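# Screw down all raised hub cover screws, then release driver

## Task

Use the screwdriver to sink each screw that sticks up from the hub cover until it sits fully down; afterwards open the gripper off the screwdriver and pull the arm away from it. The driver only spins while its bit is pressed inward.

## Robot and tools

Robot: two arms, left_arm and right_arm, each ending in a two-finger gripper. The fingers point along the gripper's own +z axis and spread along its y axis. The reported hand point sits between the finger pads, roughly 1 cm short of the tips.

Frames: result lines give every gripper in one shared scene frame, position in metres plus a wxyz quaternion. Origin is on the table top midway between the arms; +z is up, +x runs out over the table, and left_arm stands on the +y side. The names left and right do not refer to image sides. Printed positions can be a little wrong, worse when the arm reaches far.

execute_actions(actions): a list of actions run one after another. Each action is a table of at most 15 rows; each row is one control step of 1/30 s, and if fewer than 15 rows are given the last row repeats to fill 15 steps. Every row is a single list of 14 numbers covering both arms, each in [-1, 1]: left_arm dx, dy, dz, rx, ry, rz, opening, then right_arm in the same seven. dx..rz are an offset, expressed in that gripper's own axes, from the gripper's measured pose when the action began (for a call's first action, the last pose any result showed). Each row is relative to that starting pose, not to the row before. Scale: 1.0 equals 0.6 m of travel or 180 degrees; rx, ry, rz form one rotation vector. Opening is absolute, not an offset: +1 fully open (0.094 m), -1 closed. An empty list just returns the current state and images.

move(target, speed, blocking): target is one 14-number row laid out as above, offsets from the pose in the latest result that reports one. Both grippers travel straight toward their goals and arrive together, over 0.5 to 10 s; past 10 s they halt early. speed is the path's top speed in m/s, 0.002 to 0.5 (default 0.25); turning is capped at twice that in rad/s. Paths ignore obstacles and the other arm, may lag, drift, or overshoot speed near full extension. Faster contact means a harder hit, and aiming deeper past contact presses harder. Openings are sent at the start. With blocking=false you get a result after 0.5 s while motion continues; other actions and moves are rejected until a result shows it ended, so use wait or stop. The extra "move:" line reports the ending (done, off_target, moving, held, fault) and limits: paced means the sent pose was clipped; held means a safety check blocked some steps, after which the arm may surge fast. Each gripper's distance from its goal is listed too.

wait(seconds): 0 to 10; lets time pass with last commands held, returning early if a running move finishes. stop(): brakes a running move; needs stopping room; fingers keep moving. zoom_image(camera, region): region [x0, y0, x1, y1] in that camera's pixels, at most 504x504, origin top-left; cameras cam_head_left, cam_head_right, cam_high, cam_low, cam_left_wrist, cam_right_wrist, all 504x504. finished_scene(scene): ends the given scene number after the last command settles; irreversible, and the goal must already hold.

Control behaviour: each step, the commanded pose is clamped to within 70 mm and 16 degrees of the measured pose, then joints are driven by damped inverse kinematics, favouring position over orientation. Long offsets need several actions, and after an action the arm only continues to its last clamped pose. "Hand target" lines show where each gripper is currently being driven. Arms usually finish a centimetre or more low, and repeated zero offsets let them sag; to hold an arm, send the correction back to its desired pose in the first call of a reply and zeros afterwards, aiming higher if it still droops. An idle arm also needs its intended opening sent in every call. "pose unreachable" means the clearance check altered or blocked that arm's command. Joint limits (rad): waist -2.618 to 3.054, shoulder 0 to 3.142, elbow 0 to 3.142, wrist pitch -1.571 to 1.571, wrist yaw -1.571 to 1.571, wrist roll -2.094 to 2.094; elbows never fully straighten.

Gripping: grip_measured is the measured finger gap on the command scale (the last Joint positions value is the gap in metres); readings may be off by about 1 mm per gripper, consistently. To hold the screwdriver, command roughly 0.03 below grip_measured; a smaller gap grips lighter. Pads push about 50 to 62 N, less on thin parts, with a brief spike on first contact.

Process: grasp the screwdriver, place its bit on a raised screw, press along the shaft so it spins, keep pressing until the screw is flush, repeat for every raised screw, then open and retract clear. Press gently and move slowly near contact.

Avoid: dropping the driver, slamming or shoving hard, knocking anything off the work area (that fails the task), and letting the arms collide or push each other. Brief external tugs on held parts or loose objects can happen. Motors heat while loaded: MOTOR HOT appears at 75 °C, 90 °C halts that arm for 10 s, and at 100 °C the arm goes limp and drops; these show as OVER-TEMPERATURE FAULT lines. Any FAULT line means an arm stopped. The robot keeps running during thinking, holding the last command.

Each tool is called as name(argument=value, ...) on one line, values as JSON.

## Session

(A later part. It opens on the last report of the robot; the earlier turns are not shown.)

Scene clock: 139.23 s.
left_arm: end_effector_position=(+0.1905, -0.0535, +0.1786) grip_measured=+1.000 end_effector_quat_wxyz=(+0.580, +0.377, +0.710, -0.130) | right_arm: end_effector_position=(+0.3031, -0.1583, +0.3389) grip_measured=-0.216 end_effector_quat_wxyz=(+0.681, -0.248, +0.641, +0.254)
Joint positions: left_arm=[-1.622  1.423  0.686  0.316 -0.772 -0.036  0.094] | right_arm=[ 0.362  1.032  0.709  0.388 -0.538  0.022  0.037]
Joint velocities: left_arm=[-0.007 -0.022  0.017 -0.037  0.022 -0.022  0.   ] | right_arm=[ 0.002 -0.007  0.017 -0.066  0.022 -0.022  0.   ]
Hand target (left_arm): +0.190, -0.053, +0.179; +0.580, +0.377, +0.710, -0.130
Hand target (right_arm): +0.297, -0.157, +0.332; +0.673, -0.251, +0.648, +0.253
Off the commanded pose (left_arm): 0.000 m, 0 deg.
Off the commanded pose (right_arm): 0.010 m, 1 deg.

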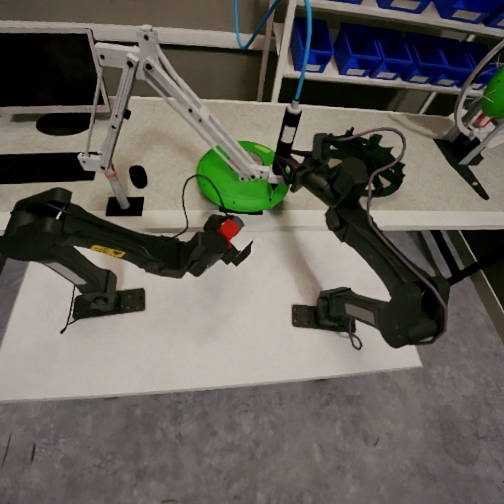

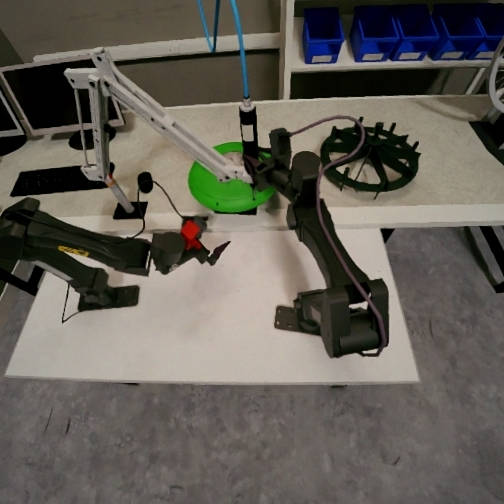

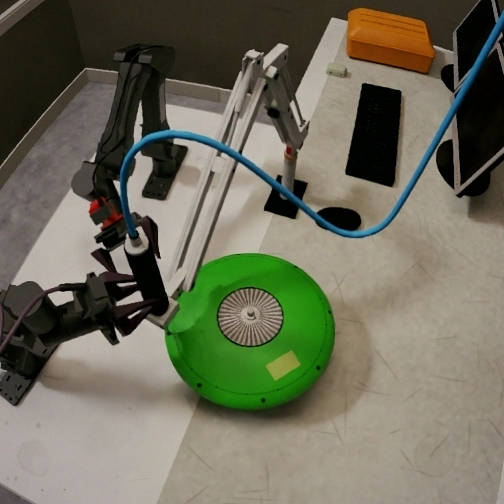

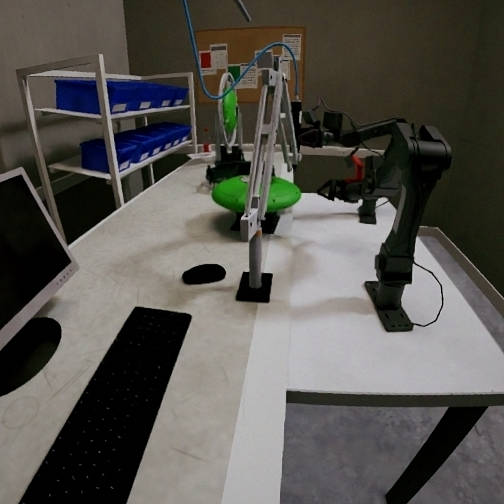

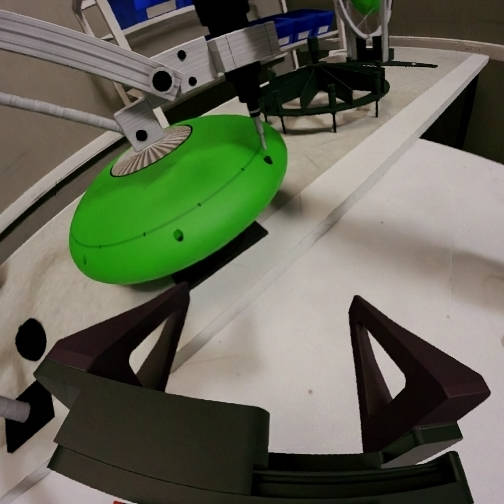

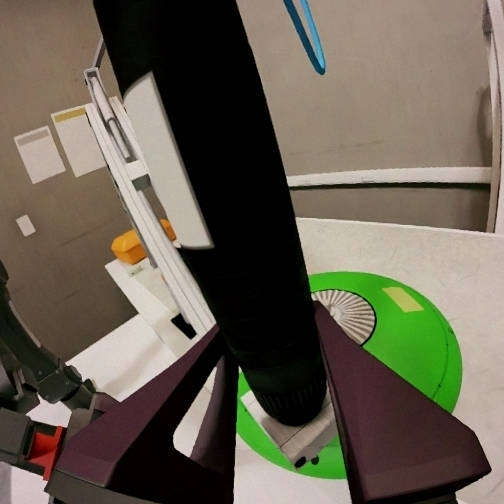

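Close; ~0.8 mm +y. Descend with slight bias.

execute_actions(actions=[[[0,0,0,0,0,0,1,0.032,0.003,0.002,0,0.01,0,-0.26]],[[0,0,0,0,0,0,1,0.04,0.003,0.003,0,0.018,0,-0.26]]])

zoom_image(camera="cam_left_wrist", region=[235,115,295,175])

zoom_image(camera="cam_high", region=[150,310,190,350])

zoom_image(camera="cam_head_left", region=[255,175,290,210])

Scene clock: 143.57 s.
left_arm: end_effector_position=(+0.1905, -0.0535, +0.1786) grip_measured=+1.000 end_effector_quat_wxyz=(+0.580, +0.377, +0.710, -0.130) | right_arm: end_effector_position=(+0.3024, -0.1569, +0.3305) grip_measured=-0.216 end_effector_quat_wxyz=(+0.679, -0.248, +0.643, +0.252)
Joint positions: left_arm=[-1.622  1.423  0.686  0.316 -0.772 -0.036  0.094] | right_arm=[ 0.371  1.032  0.682  0.408 -0.527  0.017  0.037]
Joint velocities: left_arm=[-0.022  0.002 -0.002 -0.022 -0.022 -0.037  0.   ] | right_arm=[ 0.012 -0.007 -0.017  0.007 -0.051  0.007  0.   ]
Hand target (left_arm): +0.190, -0.053, +0.179; +0.580, +0.377, +0.710, -0.130
Hand target (right_arm): +0.303, -0.155, +0.311; +0.663, -0.254, +0.660, +0.247
Off the commanded pose (left_arm): 0.000 m, 0 deg.
Off the commanded pose (right_arm): 0.020 m, 3 deg.

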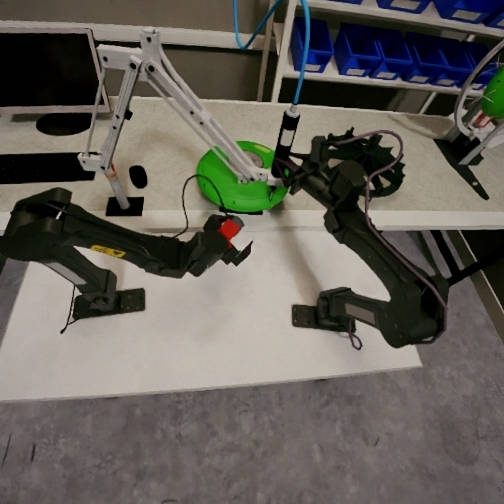

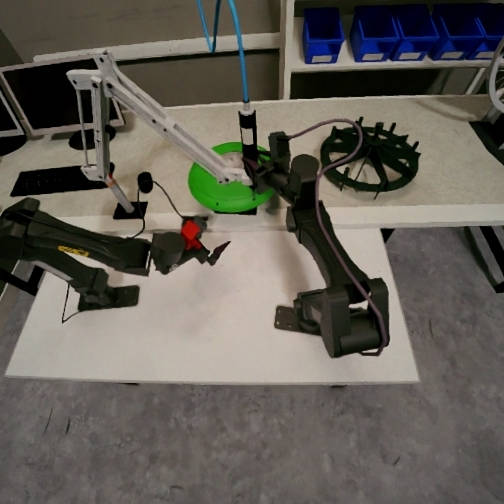

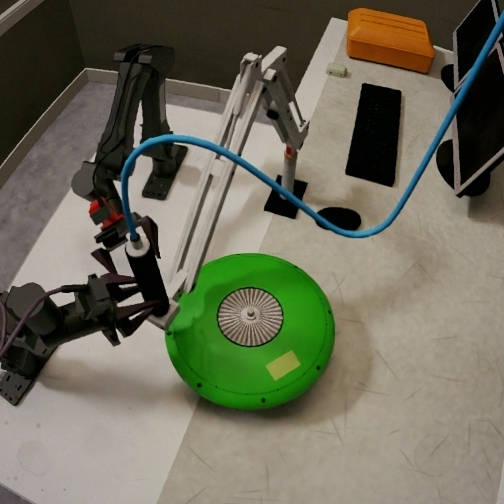

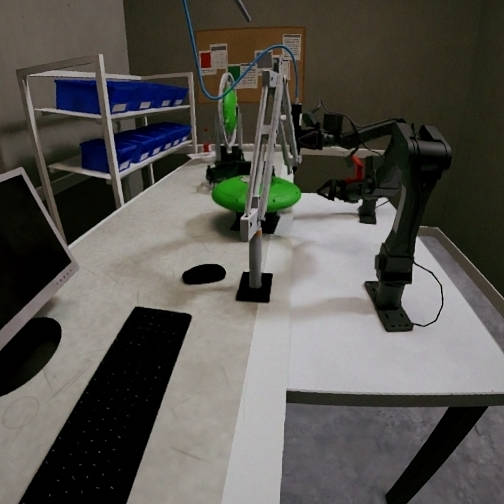

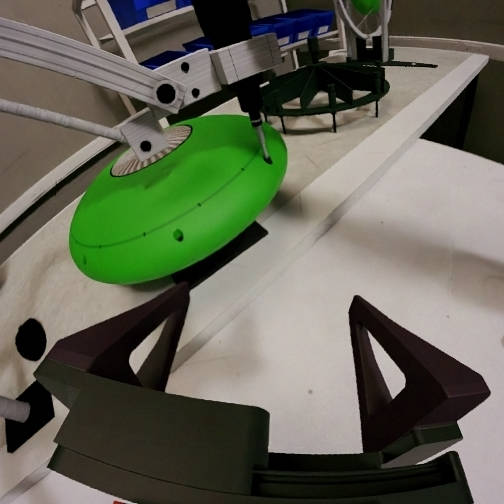

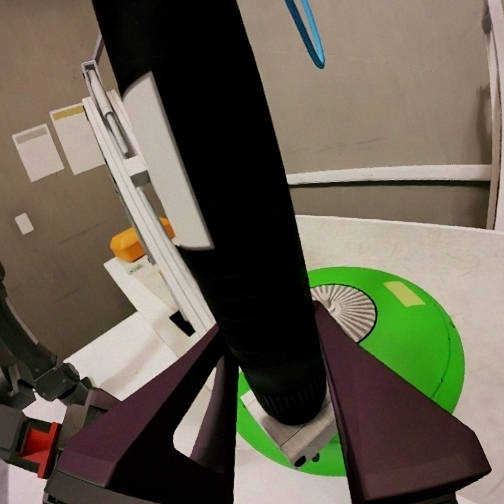

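Region (235, 115, 295, 175) of cam_left_wrist's 504x504 image, scaled by 8.400, with more detail than that image has.

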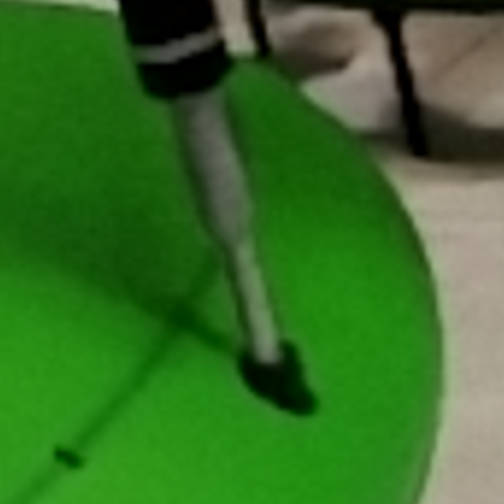

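Region (150, 310, 190, 350) of cam_high's 504x504 image, scaled by 12.600, with more detail than that image has.

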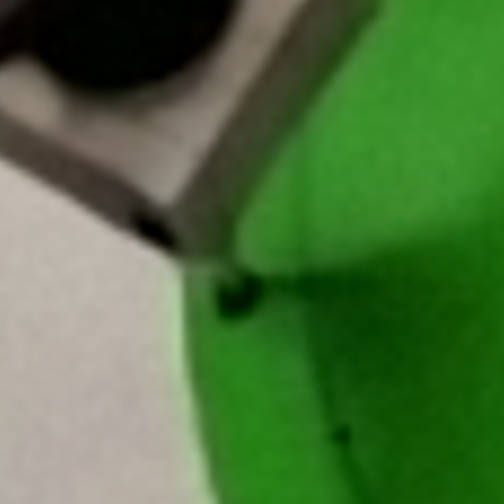

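Region (255, 175, 290, 210) of cam_head_left's 504x504 image, scaled by 14.400, with more detail than that image has.

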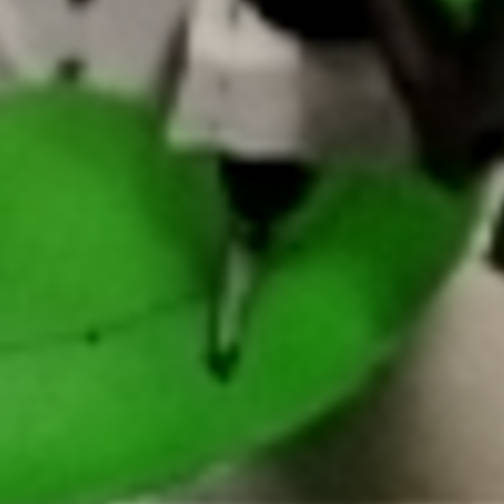

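Probably ~1 mm too far in +gy. Press and slide in −gy.

execute_actions(actions=[[[0,0,0,0,0,0,1,0.07,-0.004,0.006,0,0.034,0,-0.26]],[[0,0,0,0,0,0,1,0.085,-0.011,0.008,0,0.042,0,-0.26]]])

zoom_image(camera="cam_left_wrist", region=[235,115,295,175])

zoom_image(camera="cam_high", region=[150,310,190,350])

Scene clock: 149.47 s.
left_arm: end_effector_position=(+0.1905, -0.0535, +0.1786) grip_measured=+1.000 end_effector_quat_wxyz=(+0.580, +0.377, +0.710, -0.130) | right_arm: end_effector_position=(+0.3056, -0.1564, +0.3267) grip_measured=-0.216 end_effector_quat_wxyz=(+0.680, -0.252, +0.641, +0.251)
Joint positions: left_arm=[-1.622  1.423  0.686  0.316 -0.772 -0.036  0.094] | right_arm=[ 0.368  1.052  0.675  0.436 -0.534  0.009  0.037]
Joint velocities: left_arm=[-0.007 -0.002 -0.012  0.007 -0.037  0.051  0.   ] | right_arm=[-0.002  0.002  0.017  0.037 -0.007  0.007 -0.   ]
Hand target (left_arm): +0.190, -0.053, +0.179; +0.580, +0.377, +0.710, -0.130
Hand target (right_arm): +0.310, -0.158, +0.279; +0.636, -0.266, +0.685, +0.237
Off the commanded pose (left_arm): 0.000 m, 0 deg.
Off the commanded pose (right_arm): 0.050 m, 8 deg.

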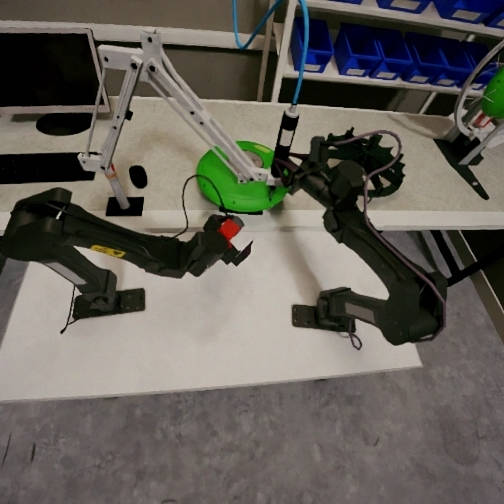

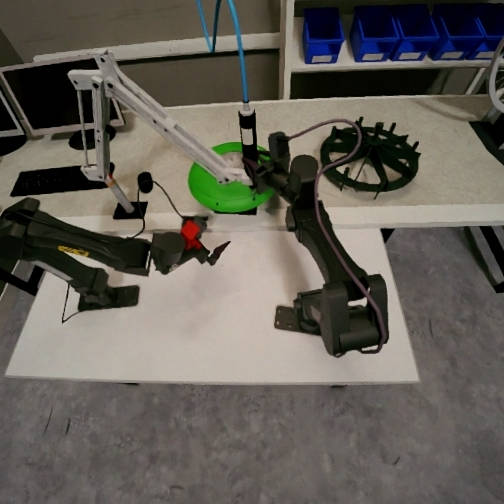

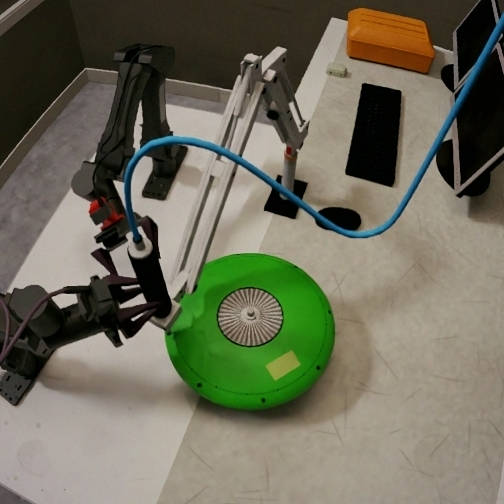

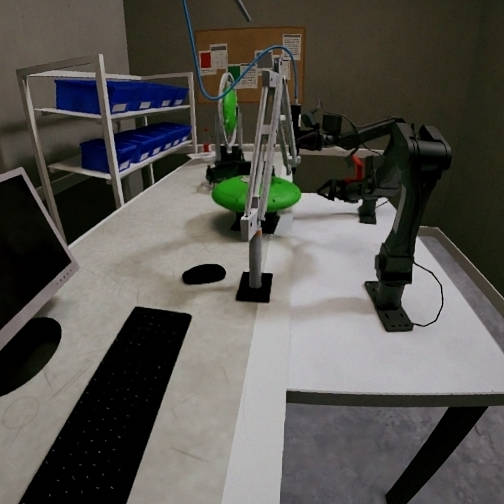

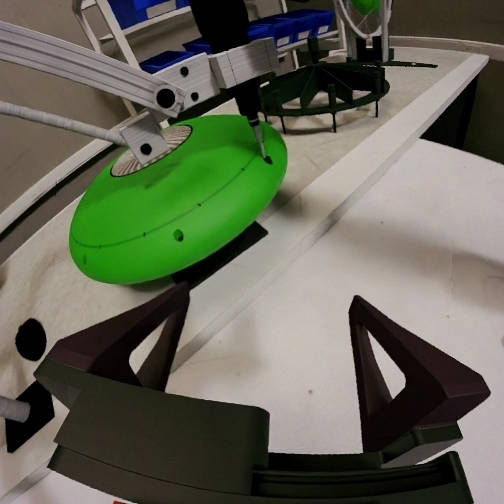

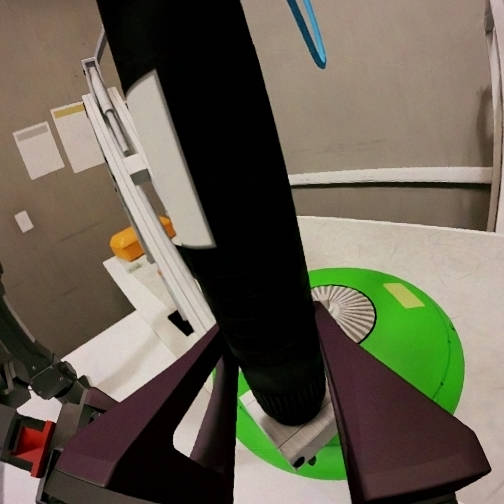

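Region (235, 115, 295, 175) of cam_left_wrist's 504x504 image, scaled by 8.400, with more detail than that image has.

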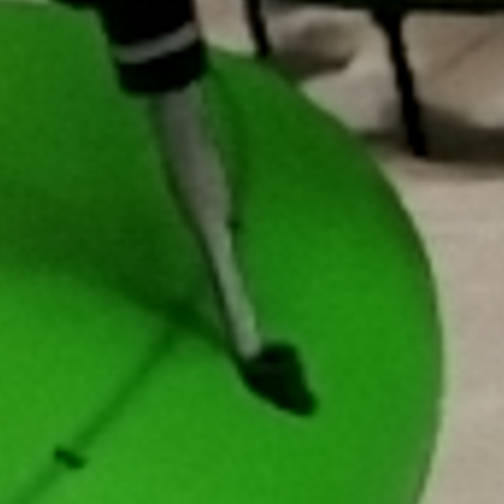

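Region (150, 310, 190, 350) of cam_high's 504x504 image, scaled by 12.600, with more detail than that image has.

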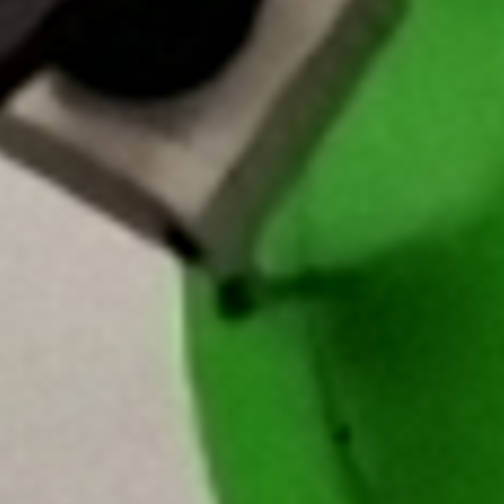

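Target ≈(.3032,−.1578): slide back along −gz.

execute_actions(actions=[[[0,0,0,0,0,0,1,0.04,0.002,-0.012,0,0.022,0,-0.26]]])

zoom_image(camera="cam_left_wrist", region=[235,115,295,175])

zoom_image(camera="cam_high", region=[150,310,190,350])

Scene clock: 152.80 s.
left_arm: end_effector_position=(+0.1905, -0.0535, +0.1786) grip_measured=+1.000 end_effector_quat_wxyz=(+0.580, +0.377, +0.710, -0.130) | right_arm: end_effector_position=(+0.3046, -0.1569, +0.3287) grip_measured=-0.216 end_effector_quat_wxyz=(+0.682, -0.250, +0.640, +0.252)
Joint positions: left_arm=[-1.622  1.423  0.686  0.316 -0.772 -0.036  0.094] | right_arm=[ 0.366  1.046  0.675  0.437 -0.535  0.016  0.037]
Joint velocities: left_arm=[-0.002 -0.017 -0.017  0.022 -0.051  0.007  0.   ] | right_arm=[-0.007  0.007  0.007 -0.007  0.022 -0.007 -0.   ]
Hand target (left_arm): +0.190, -0.053, +0.179; +0.580, +0.377, +0.710, -0.130
Hand target (right_arm): +0.301, -0.159, +0.303; +0.658, -0.260, +0.663, +0.244
Off the commanded pose (left_arm): 0.000 m, 0 deg.
Off the commanded pose (right_arm): 0.027 m, 4 deg.

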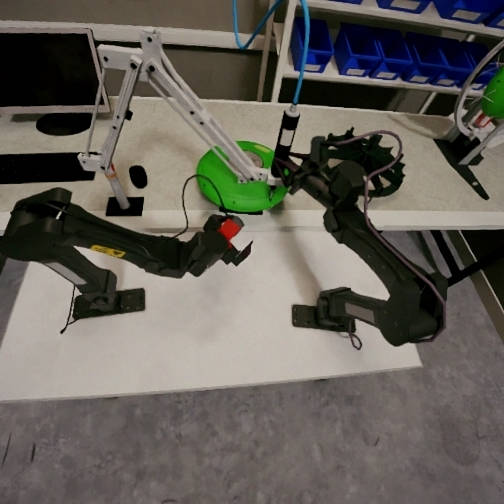

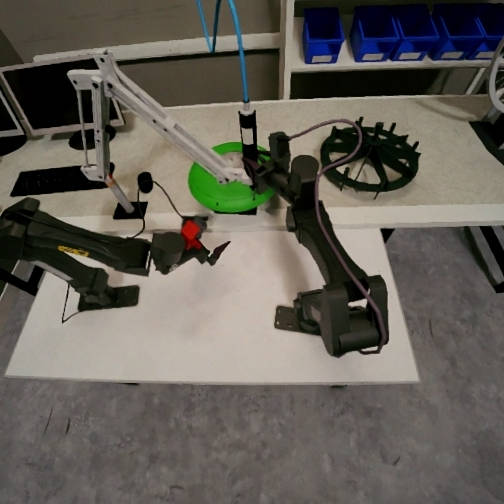

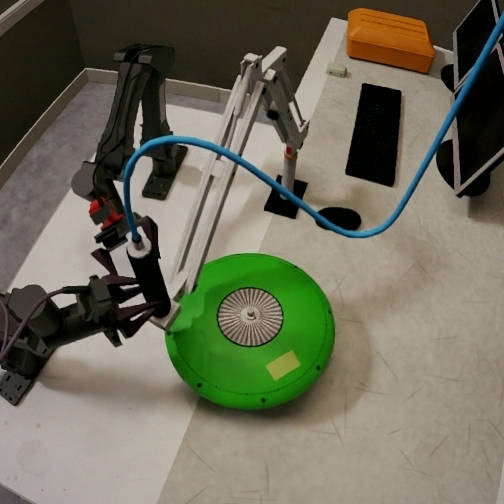

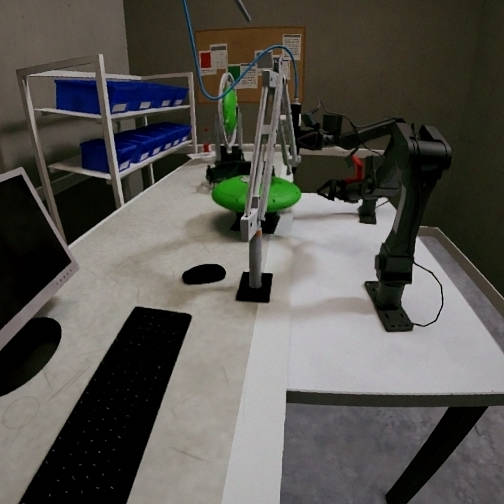

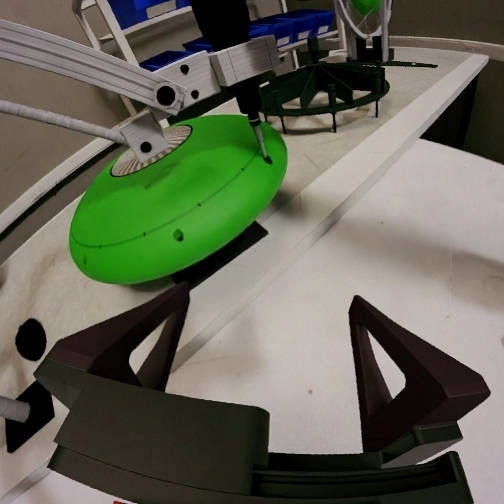

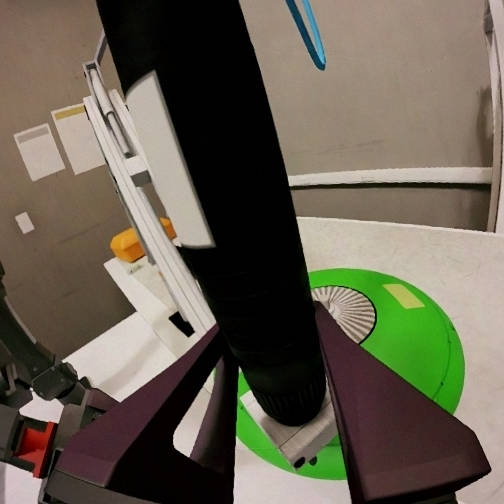

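Region (235, 115, 295, 175) of cam_left_wrist's 504x504 image, scaled by 8.400, with more detail than that image has.

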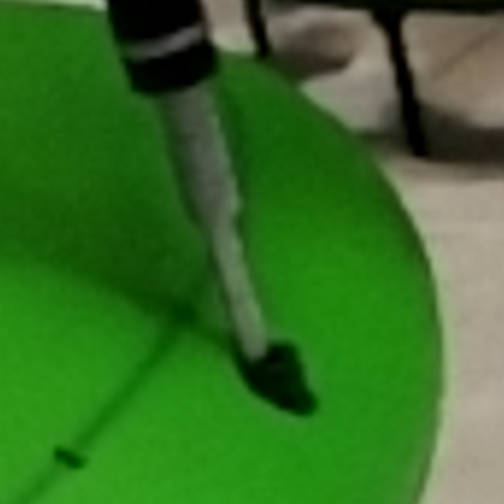

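Region (150, 310, 190, 350) of cam_high's 504x504 image, scaled by 12.600, with more detail than that image has.

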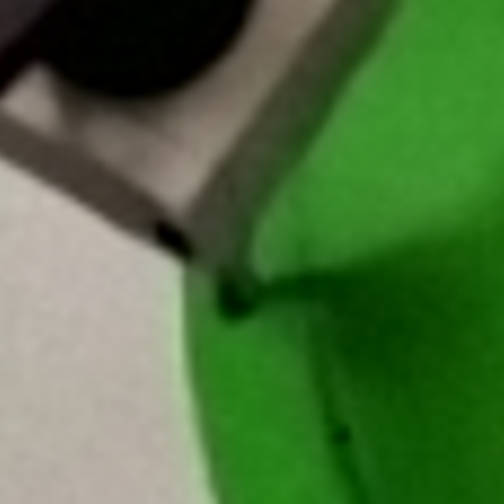

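execute_actions(actions=[[[0,0,0,0,0,0,1,0.055,0.001,-0.015,0,0.028,0,-0.26]]])

zoom_image(camera="cam_left_wrist", region=[235,115,295,175])

zoom_image(camera="cam_head_left", region=[255,175,290,210])

Scene clock: 157.70 s.
left_arm: end_effector_position=(+0.1905, -0.0535, +0.1786) grip_measured=+1.000 end_effector_quat_wxyz=(+0.580, +0.377, +0.710, -0.130) | right_arm: end_effector_position=(+0.3028, -0.1591, +0.3274) grip_measured=-0.216 end_effector_quat_wxyz=(+0.683, -0.249, +0.639, +0.252)
Joint positions: left_arm=[-1.622  1.423  0.686  0.316 -0.772 -0.036  0.094] | right_arm=[ 0.36   1.036  0.662  0.443 -0.539  0.018  0.037]
Joint velocities: left_arm=[-0.012 -0.002 -0.007  0.007 -0.037  0.051  0.   ] | right_arm=[ 0.012  0.012 -0.002 -0.022  0.022  0.066  0.   ]
Hand target (left_arm): +0.190, -0.053, +0.179; +0.580, +0.377, +0.710, -0.130
Hand target (right_arm): +0.299, -0.161, +0.296; +0.654, -0.261, +0.667, +0.243
Off the commanded pose (left_arm): 0.000 m, 0 deg.
Off the commanded pose (right_arm): 0.032 m, 5 deg.

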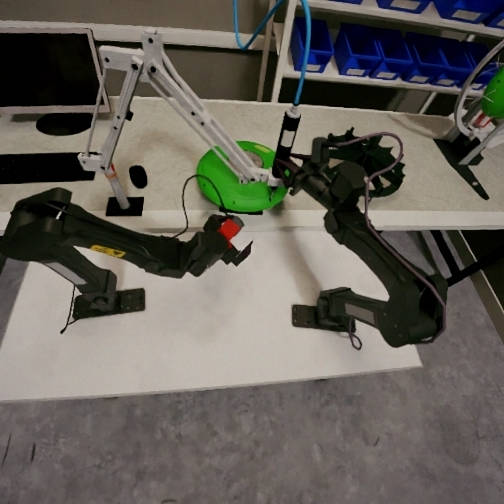

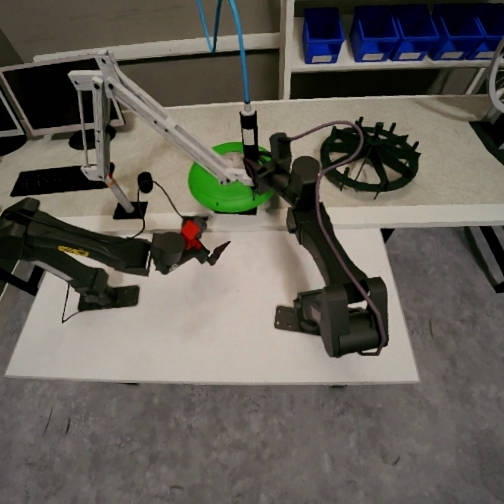

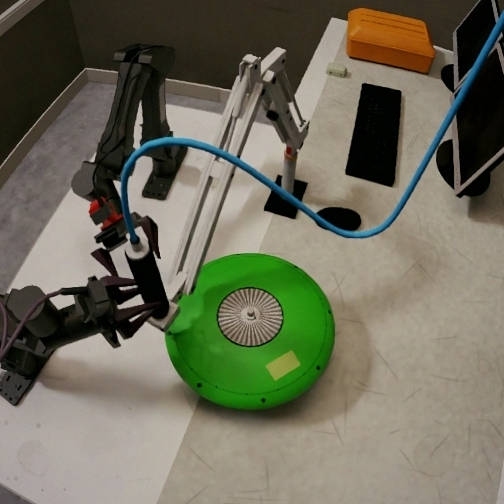

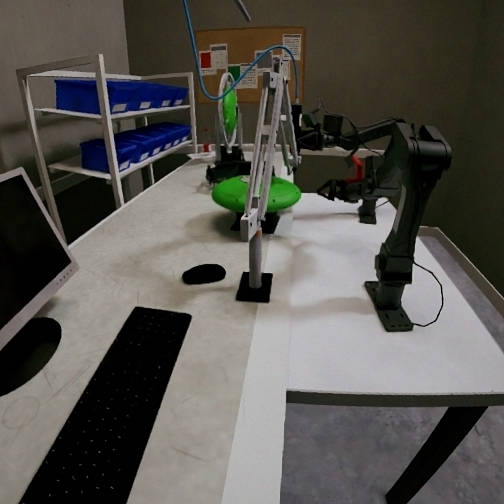

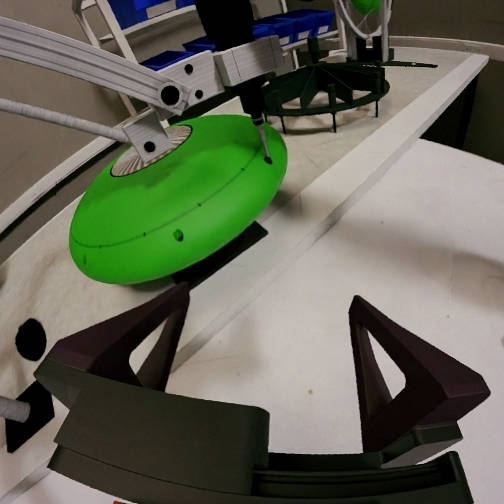

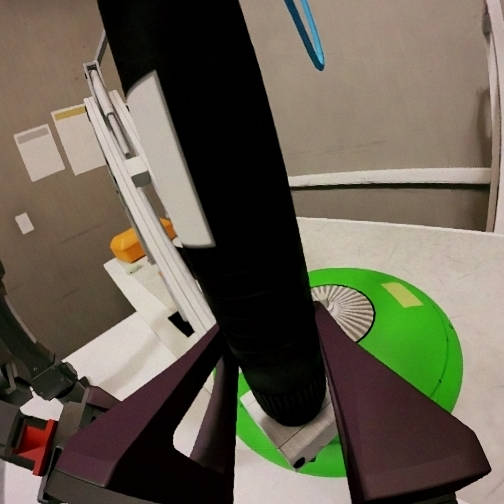

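Region (235, 115, 295, 175) of cam_left_wrist's 504x504 image, scaled by 8.400, with more detail than that image has.

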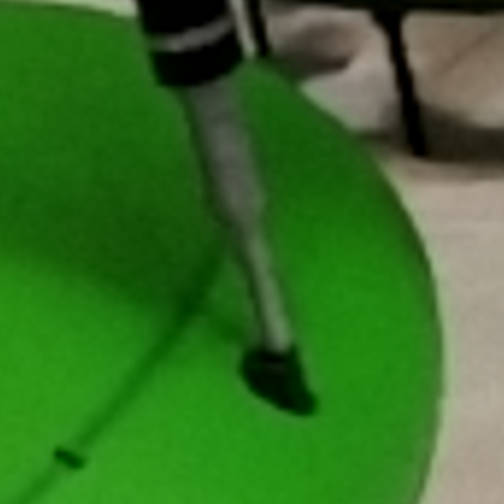

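Region (255, 175, 290, 210) of cam_head_left's 504x504 image, scaled by 14.400, with more detail than that image has.

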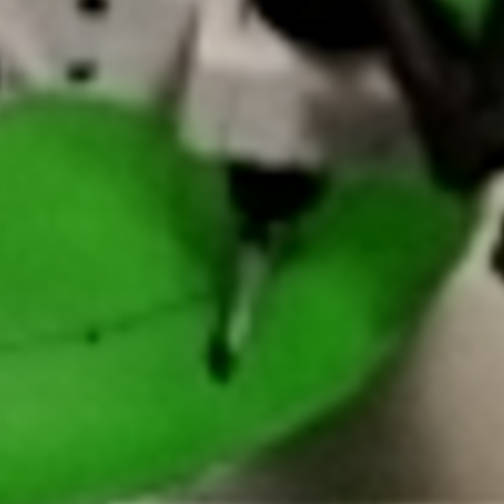

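Now +y about 1.3 mm (waist only), under pressure.

execute_actions(actions=[[[0,0,0,0,0,0,1,0.07,0.005,0.005,0,0.036,0,-0.26]]])

zoom_image(camera="cam_left_wrist", region=[235,115,295,175])

Scene clock: 160.37 s.
left_arm: end_effector_position=(+0.1905, -0.0535, +0.1786) grip_measured=+1.000 end_effector_quat_wxyz=(+0.580, +0.377, +0.710, -0.130) | right_arm: end_effector_position=(+0.3024, -0.1570, +0.3255) grip_measured=-0.216 end_effector_quat_wxyz=(+0.682, -0.249, +0.641, +0.251)
Joint positions: left_arm=[-1.622  1.423  0.686  0.316 -0.772 -0.036  0.094] | right_arm=[ 0.371  1.036  0.658  0.443 -0.526  0.015  0.037]
Joint velocities: left_arm=[-0.007 -0.017  0.022 -0.022 -0.051  0.066  0.   ] | right_arm=[-0.007  0.002 -0.012  0.022 -0.007 -0.007  0.001]
Hand target (left_arm): +0.190, -0.053, +0.179; +0.580, +0.377, +0.710, -0.130
Hand target (right_arm): +0.303, -0.154, +0.286; +0.646, -0.264, +0.675, +0.240
Off the commanded pose (left_arm): 0.000 m, 0 deg.
Off the commanded pose (right_arm): 0.040 m, 6 deg.

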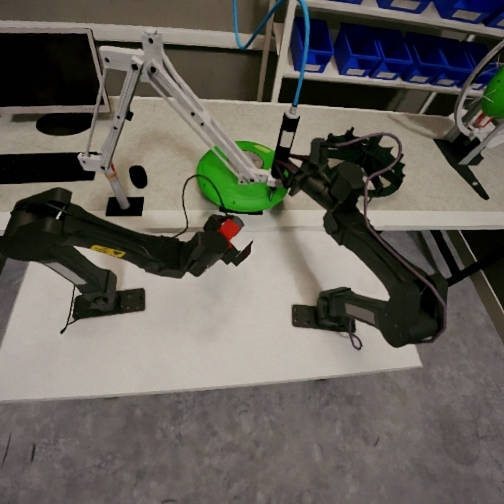

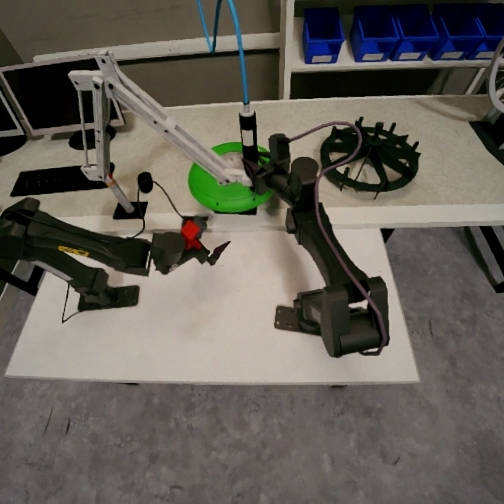

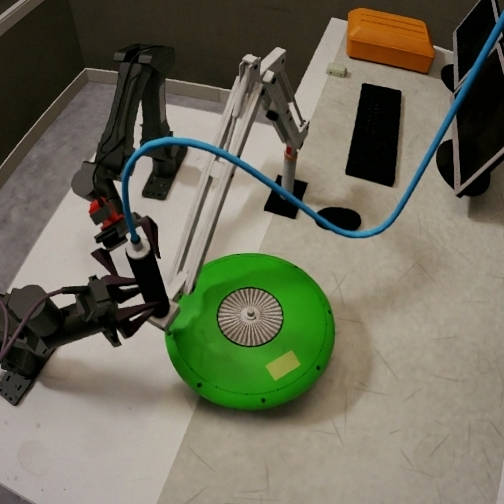

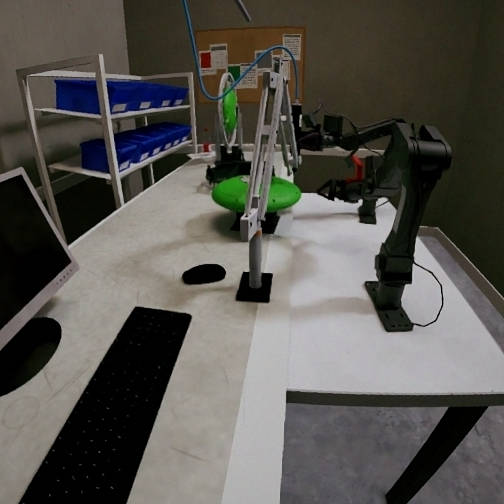

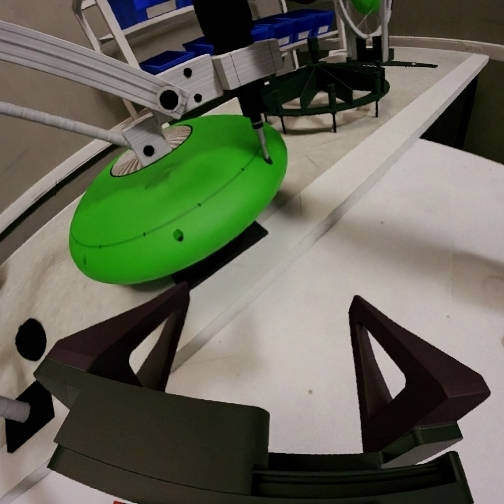

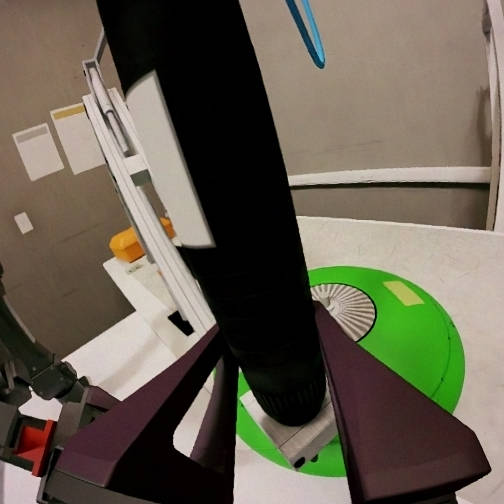

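Region (235, 115, 295, 175) of cam_left_wrist's 504x504 image, scaled by 8.400, with more detail than that image has.

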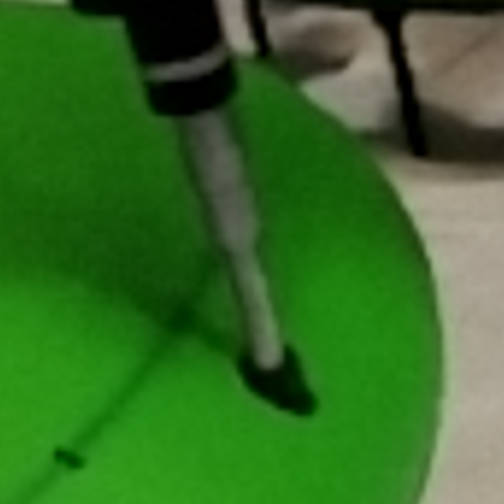

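Engaged.

execute_actions(actions=[[[0,0,0,0,0,0,1,0.09,-0.003,0.008,0,0.047,0,-0.26]],[[0,0,0,0,0,0,1,0.11,-0.003,0.009,0,0.058,0,-0.26]],[[0,0,0,0,0,0,1,0.115,-0.003,0.009,0,0.06,0,-0.26]],[[0,0,0,0,0,0,1,0.115,-0.003,0.009,0,0.06,0,-0.26]]])

zoom_image(camera="cam_left_wrist", region=[235,115,295,175])

Scene clock: 165.37 s.
left_arm: end_effector_position=(+0.1905, -0.0535, +0.1786) grip_measured=+1.000 end_effector_quat_wxyz=(+0.580, +0.377, +0.710, -0.130) | right_arm: end_effector_position=(+0.3023, -0.1569, +0.3155) grip_measured=-0.216 end_effector_quat_wxyz=(+0.679, -0.253, +0.644, +0.247)
Joint positions: left_arm=[-1.622  1.423  0.686  0.316 -0.772 -0.036  0.094] | right_arm=[ 0.371  1.04   0.633  0.456 -0.526 -0.     0.037]
Joint velocities: left_arm=[ 0.002  0.002 -0.017  0.081 -0.007  0.007  0.   ] | right_arm=[-0.007 -0.007 -0.012  0.051  0.007  0.007  0.001]
Hand target (left_arm): +0.190, -0.053, +0.179; +0.580, +0.377, +0.710, -0.130
Hand target (right_arm): +0.305, -0.155, +0.252; +0.617, -0.277, +0.701, +0.228
Off the commanded pose (left_arm): 0.000 m, 0 deg.
Off the commanded pose (right_arm): 0.067 m, 11 deg.

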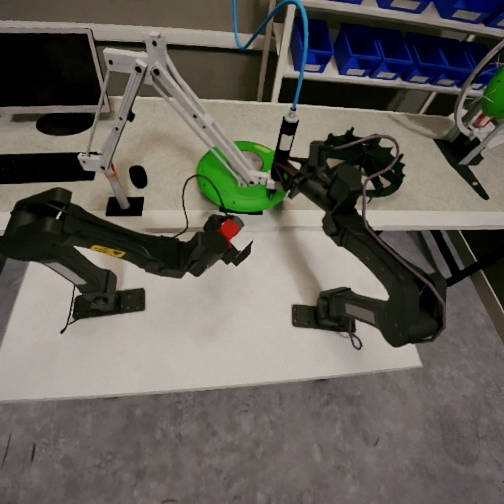

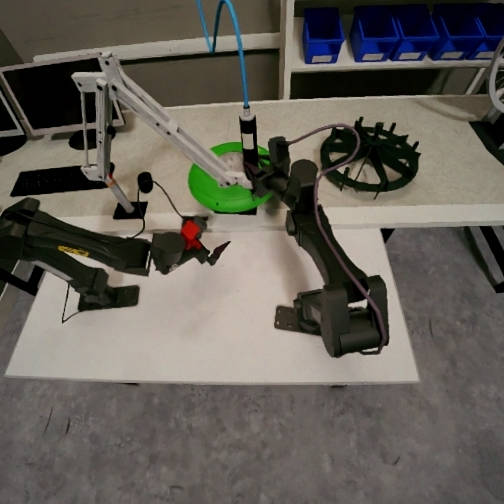

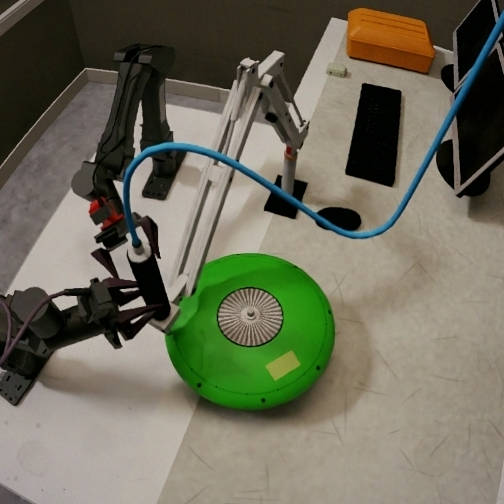

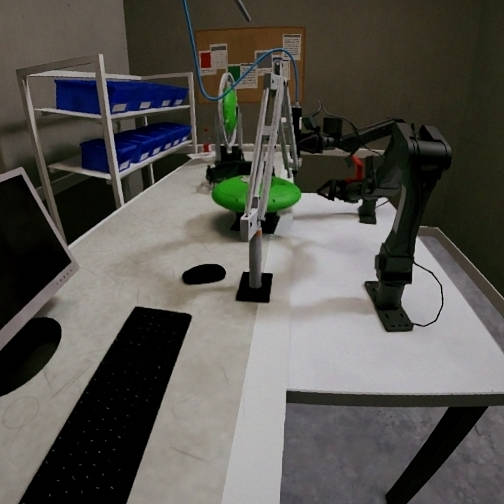

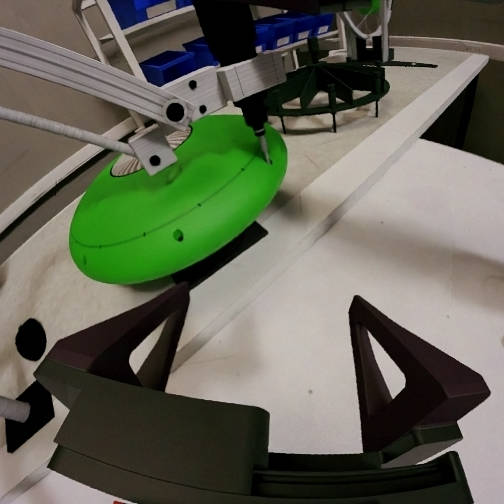

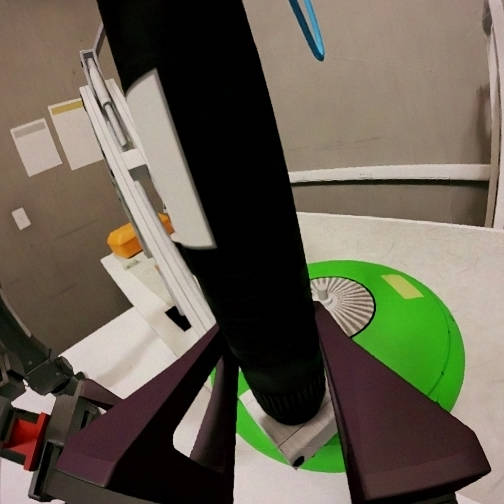

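Region (235, 115, 295, 175) of cam_left_wrist's 504x504 image, scaled by 8.400, with more detail than that image has.

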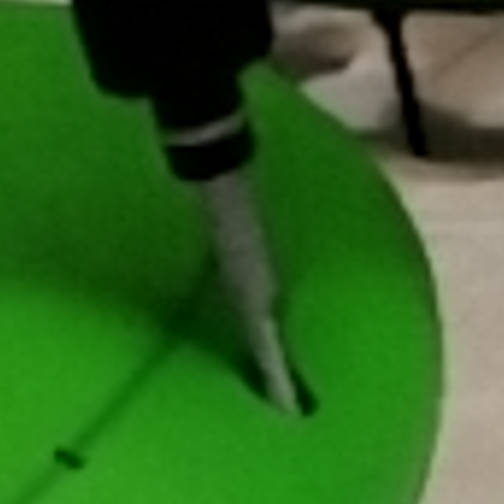

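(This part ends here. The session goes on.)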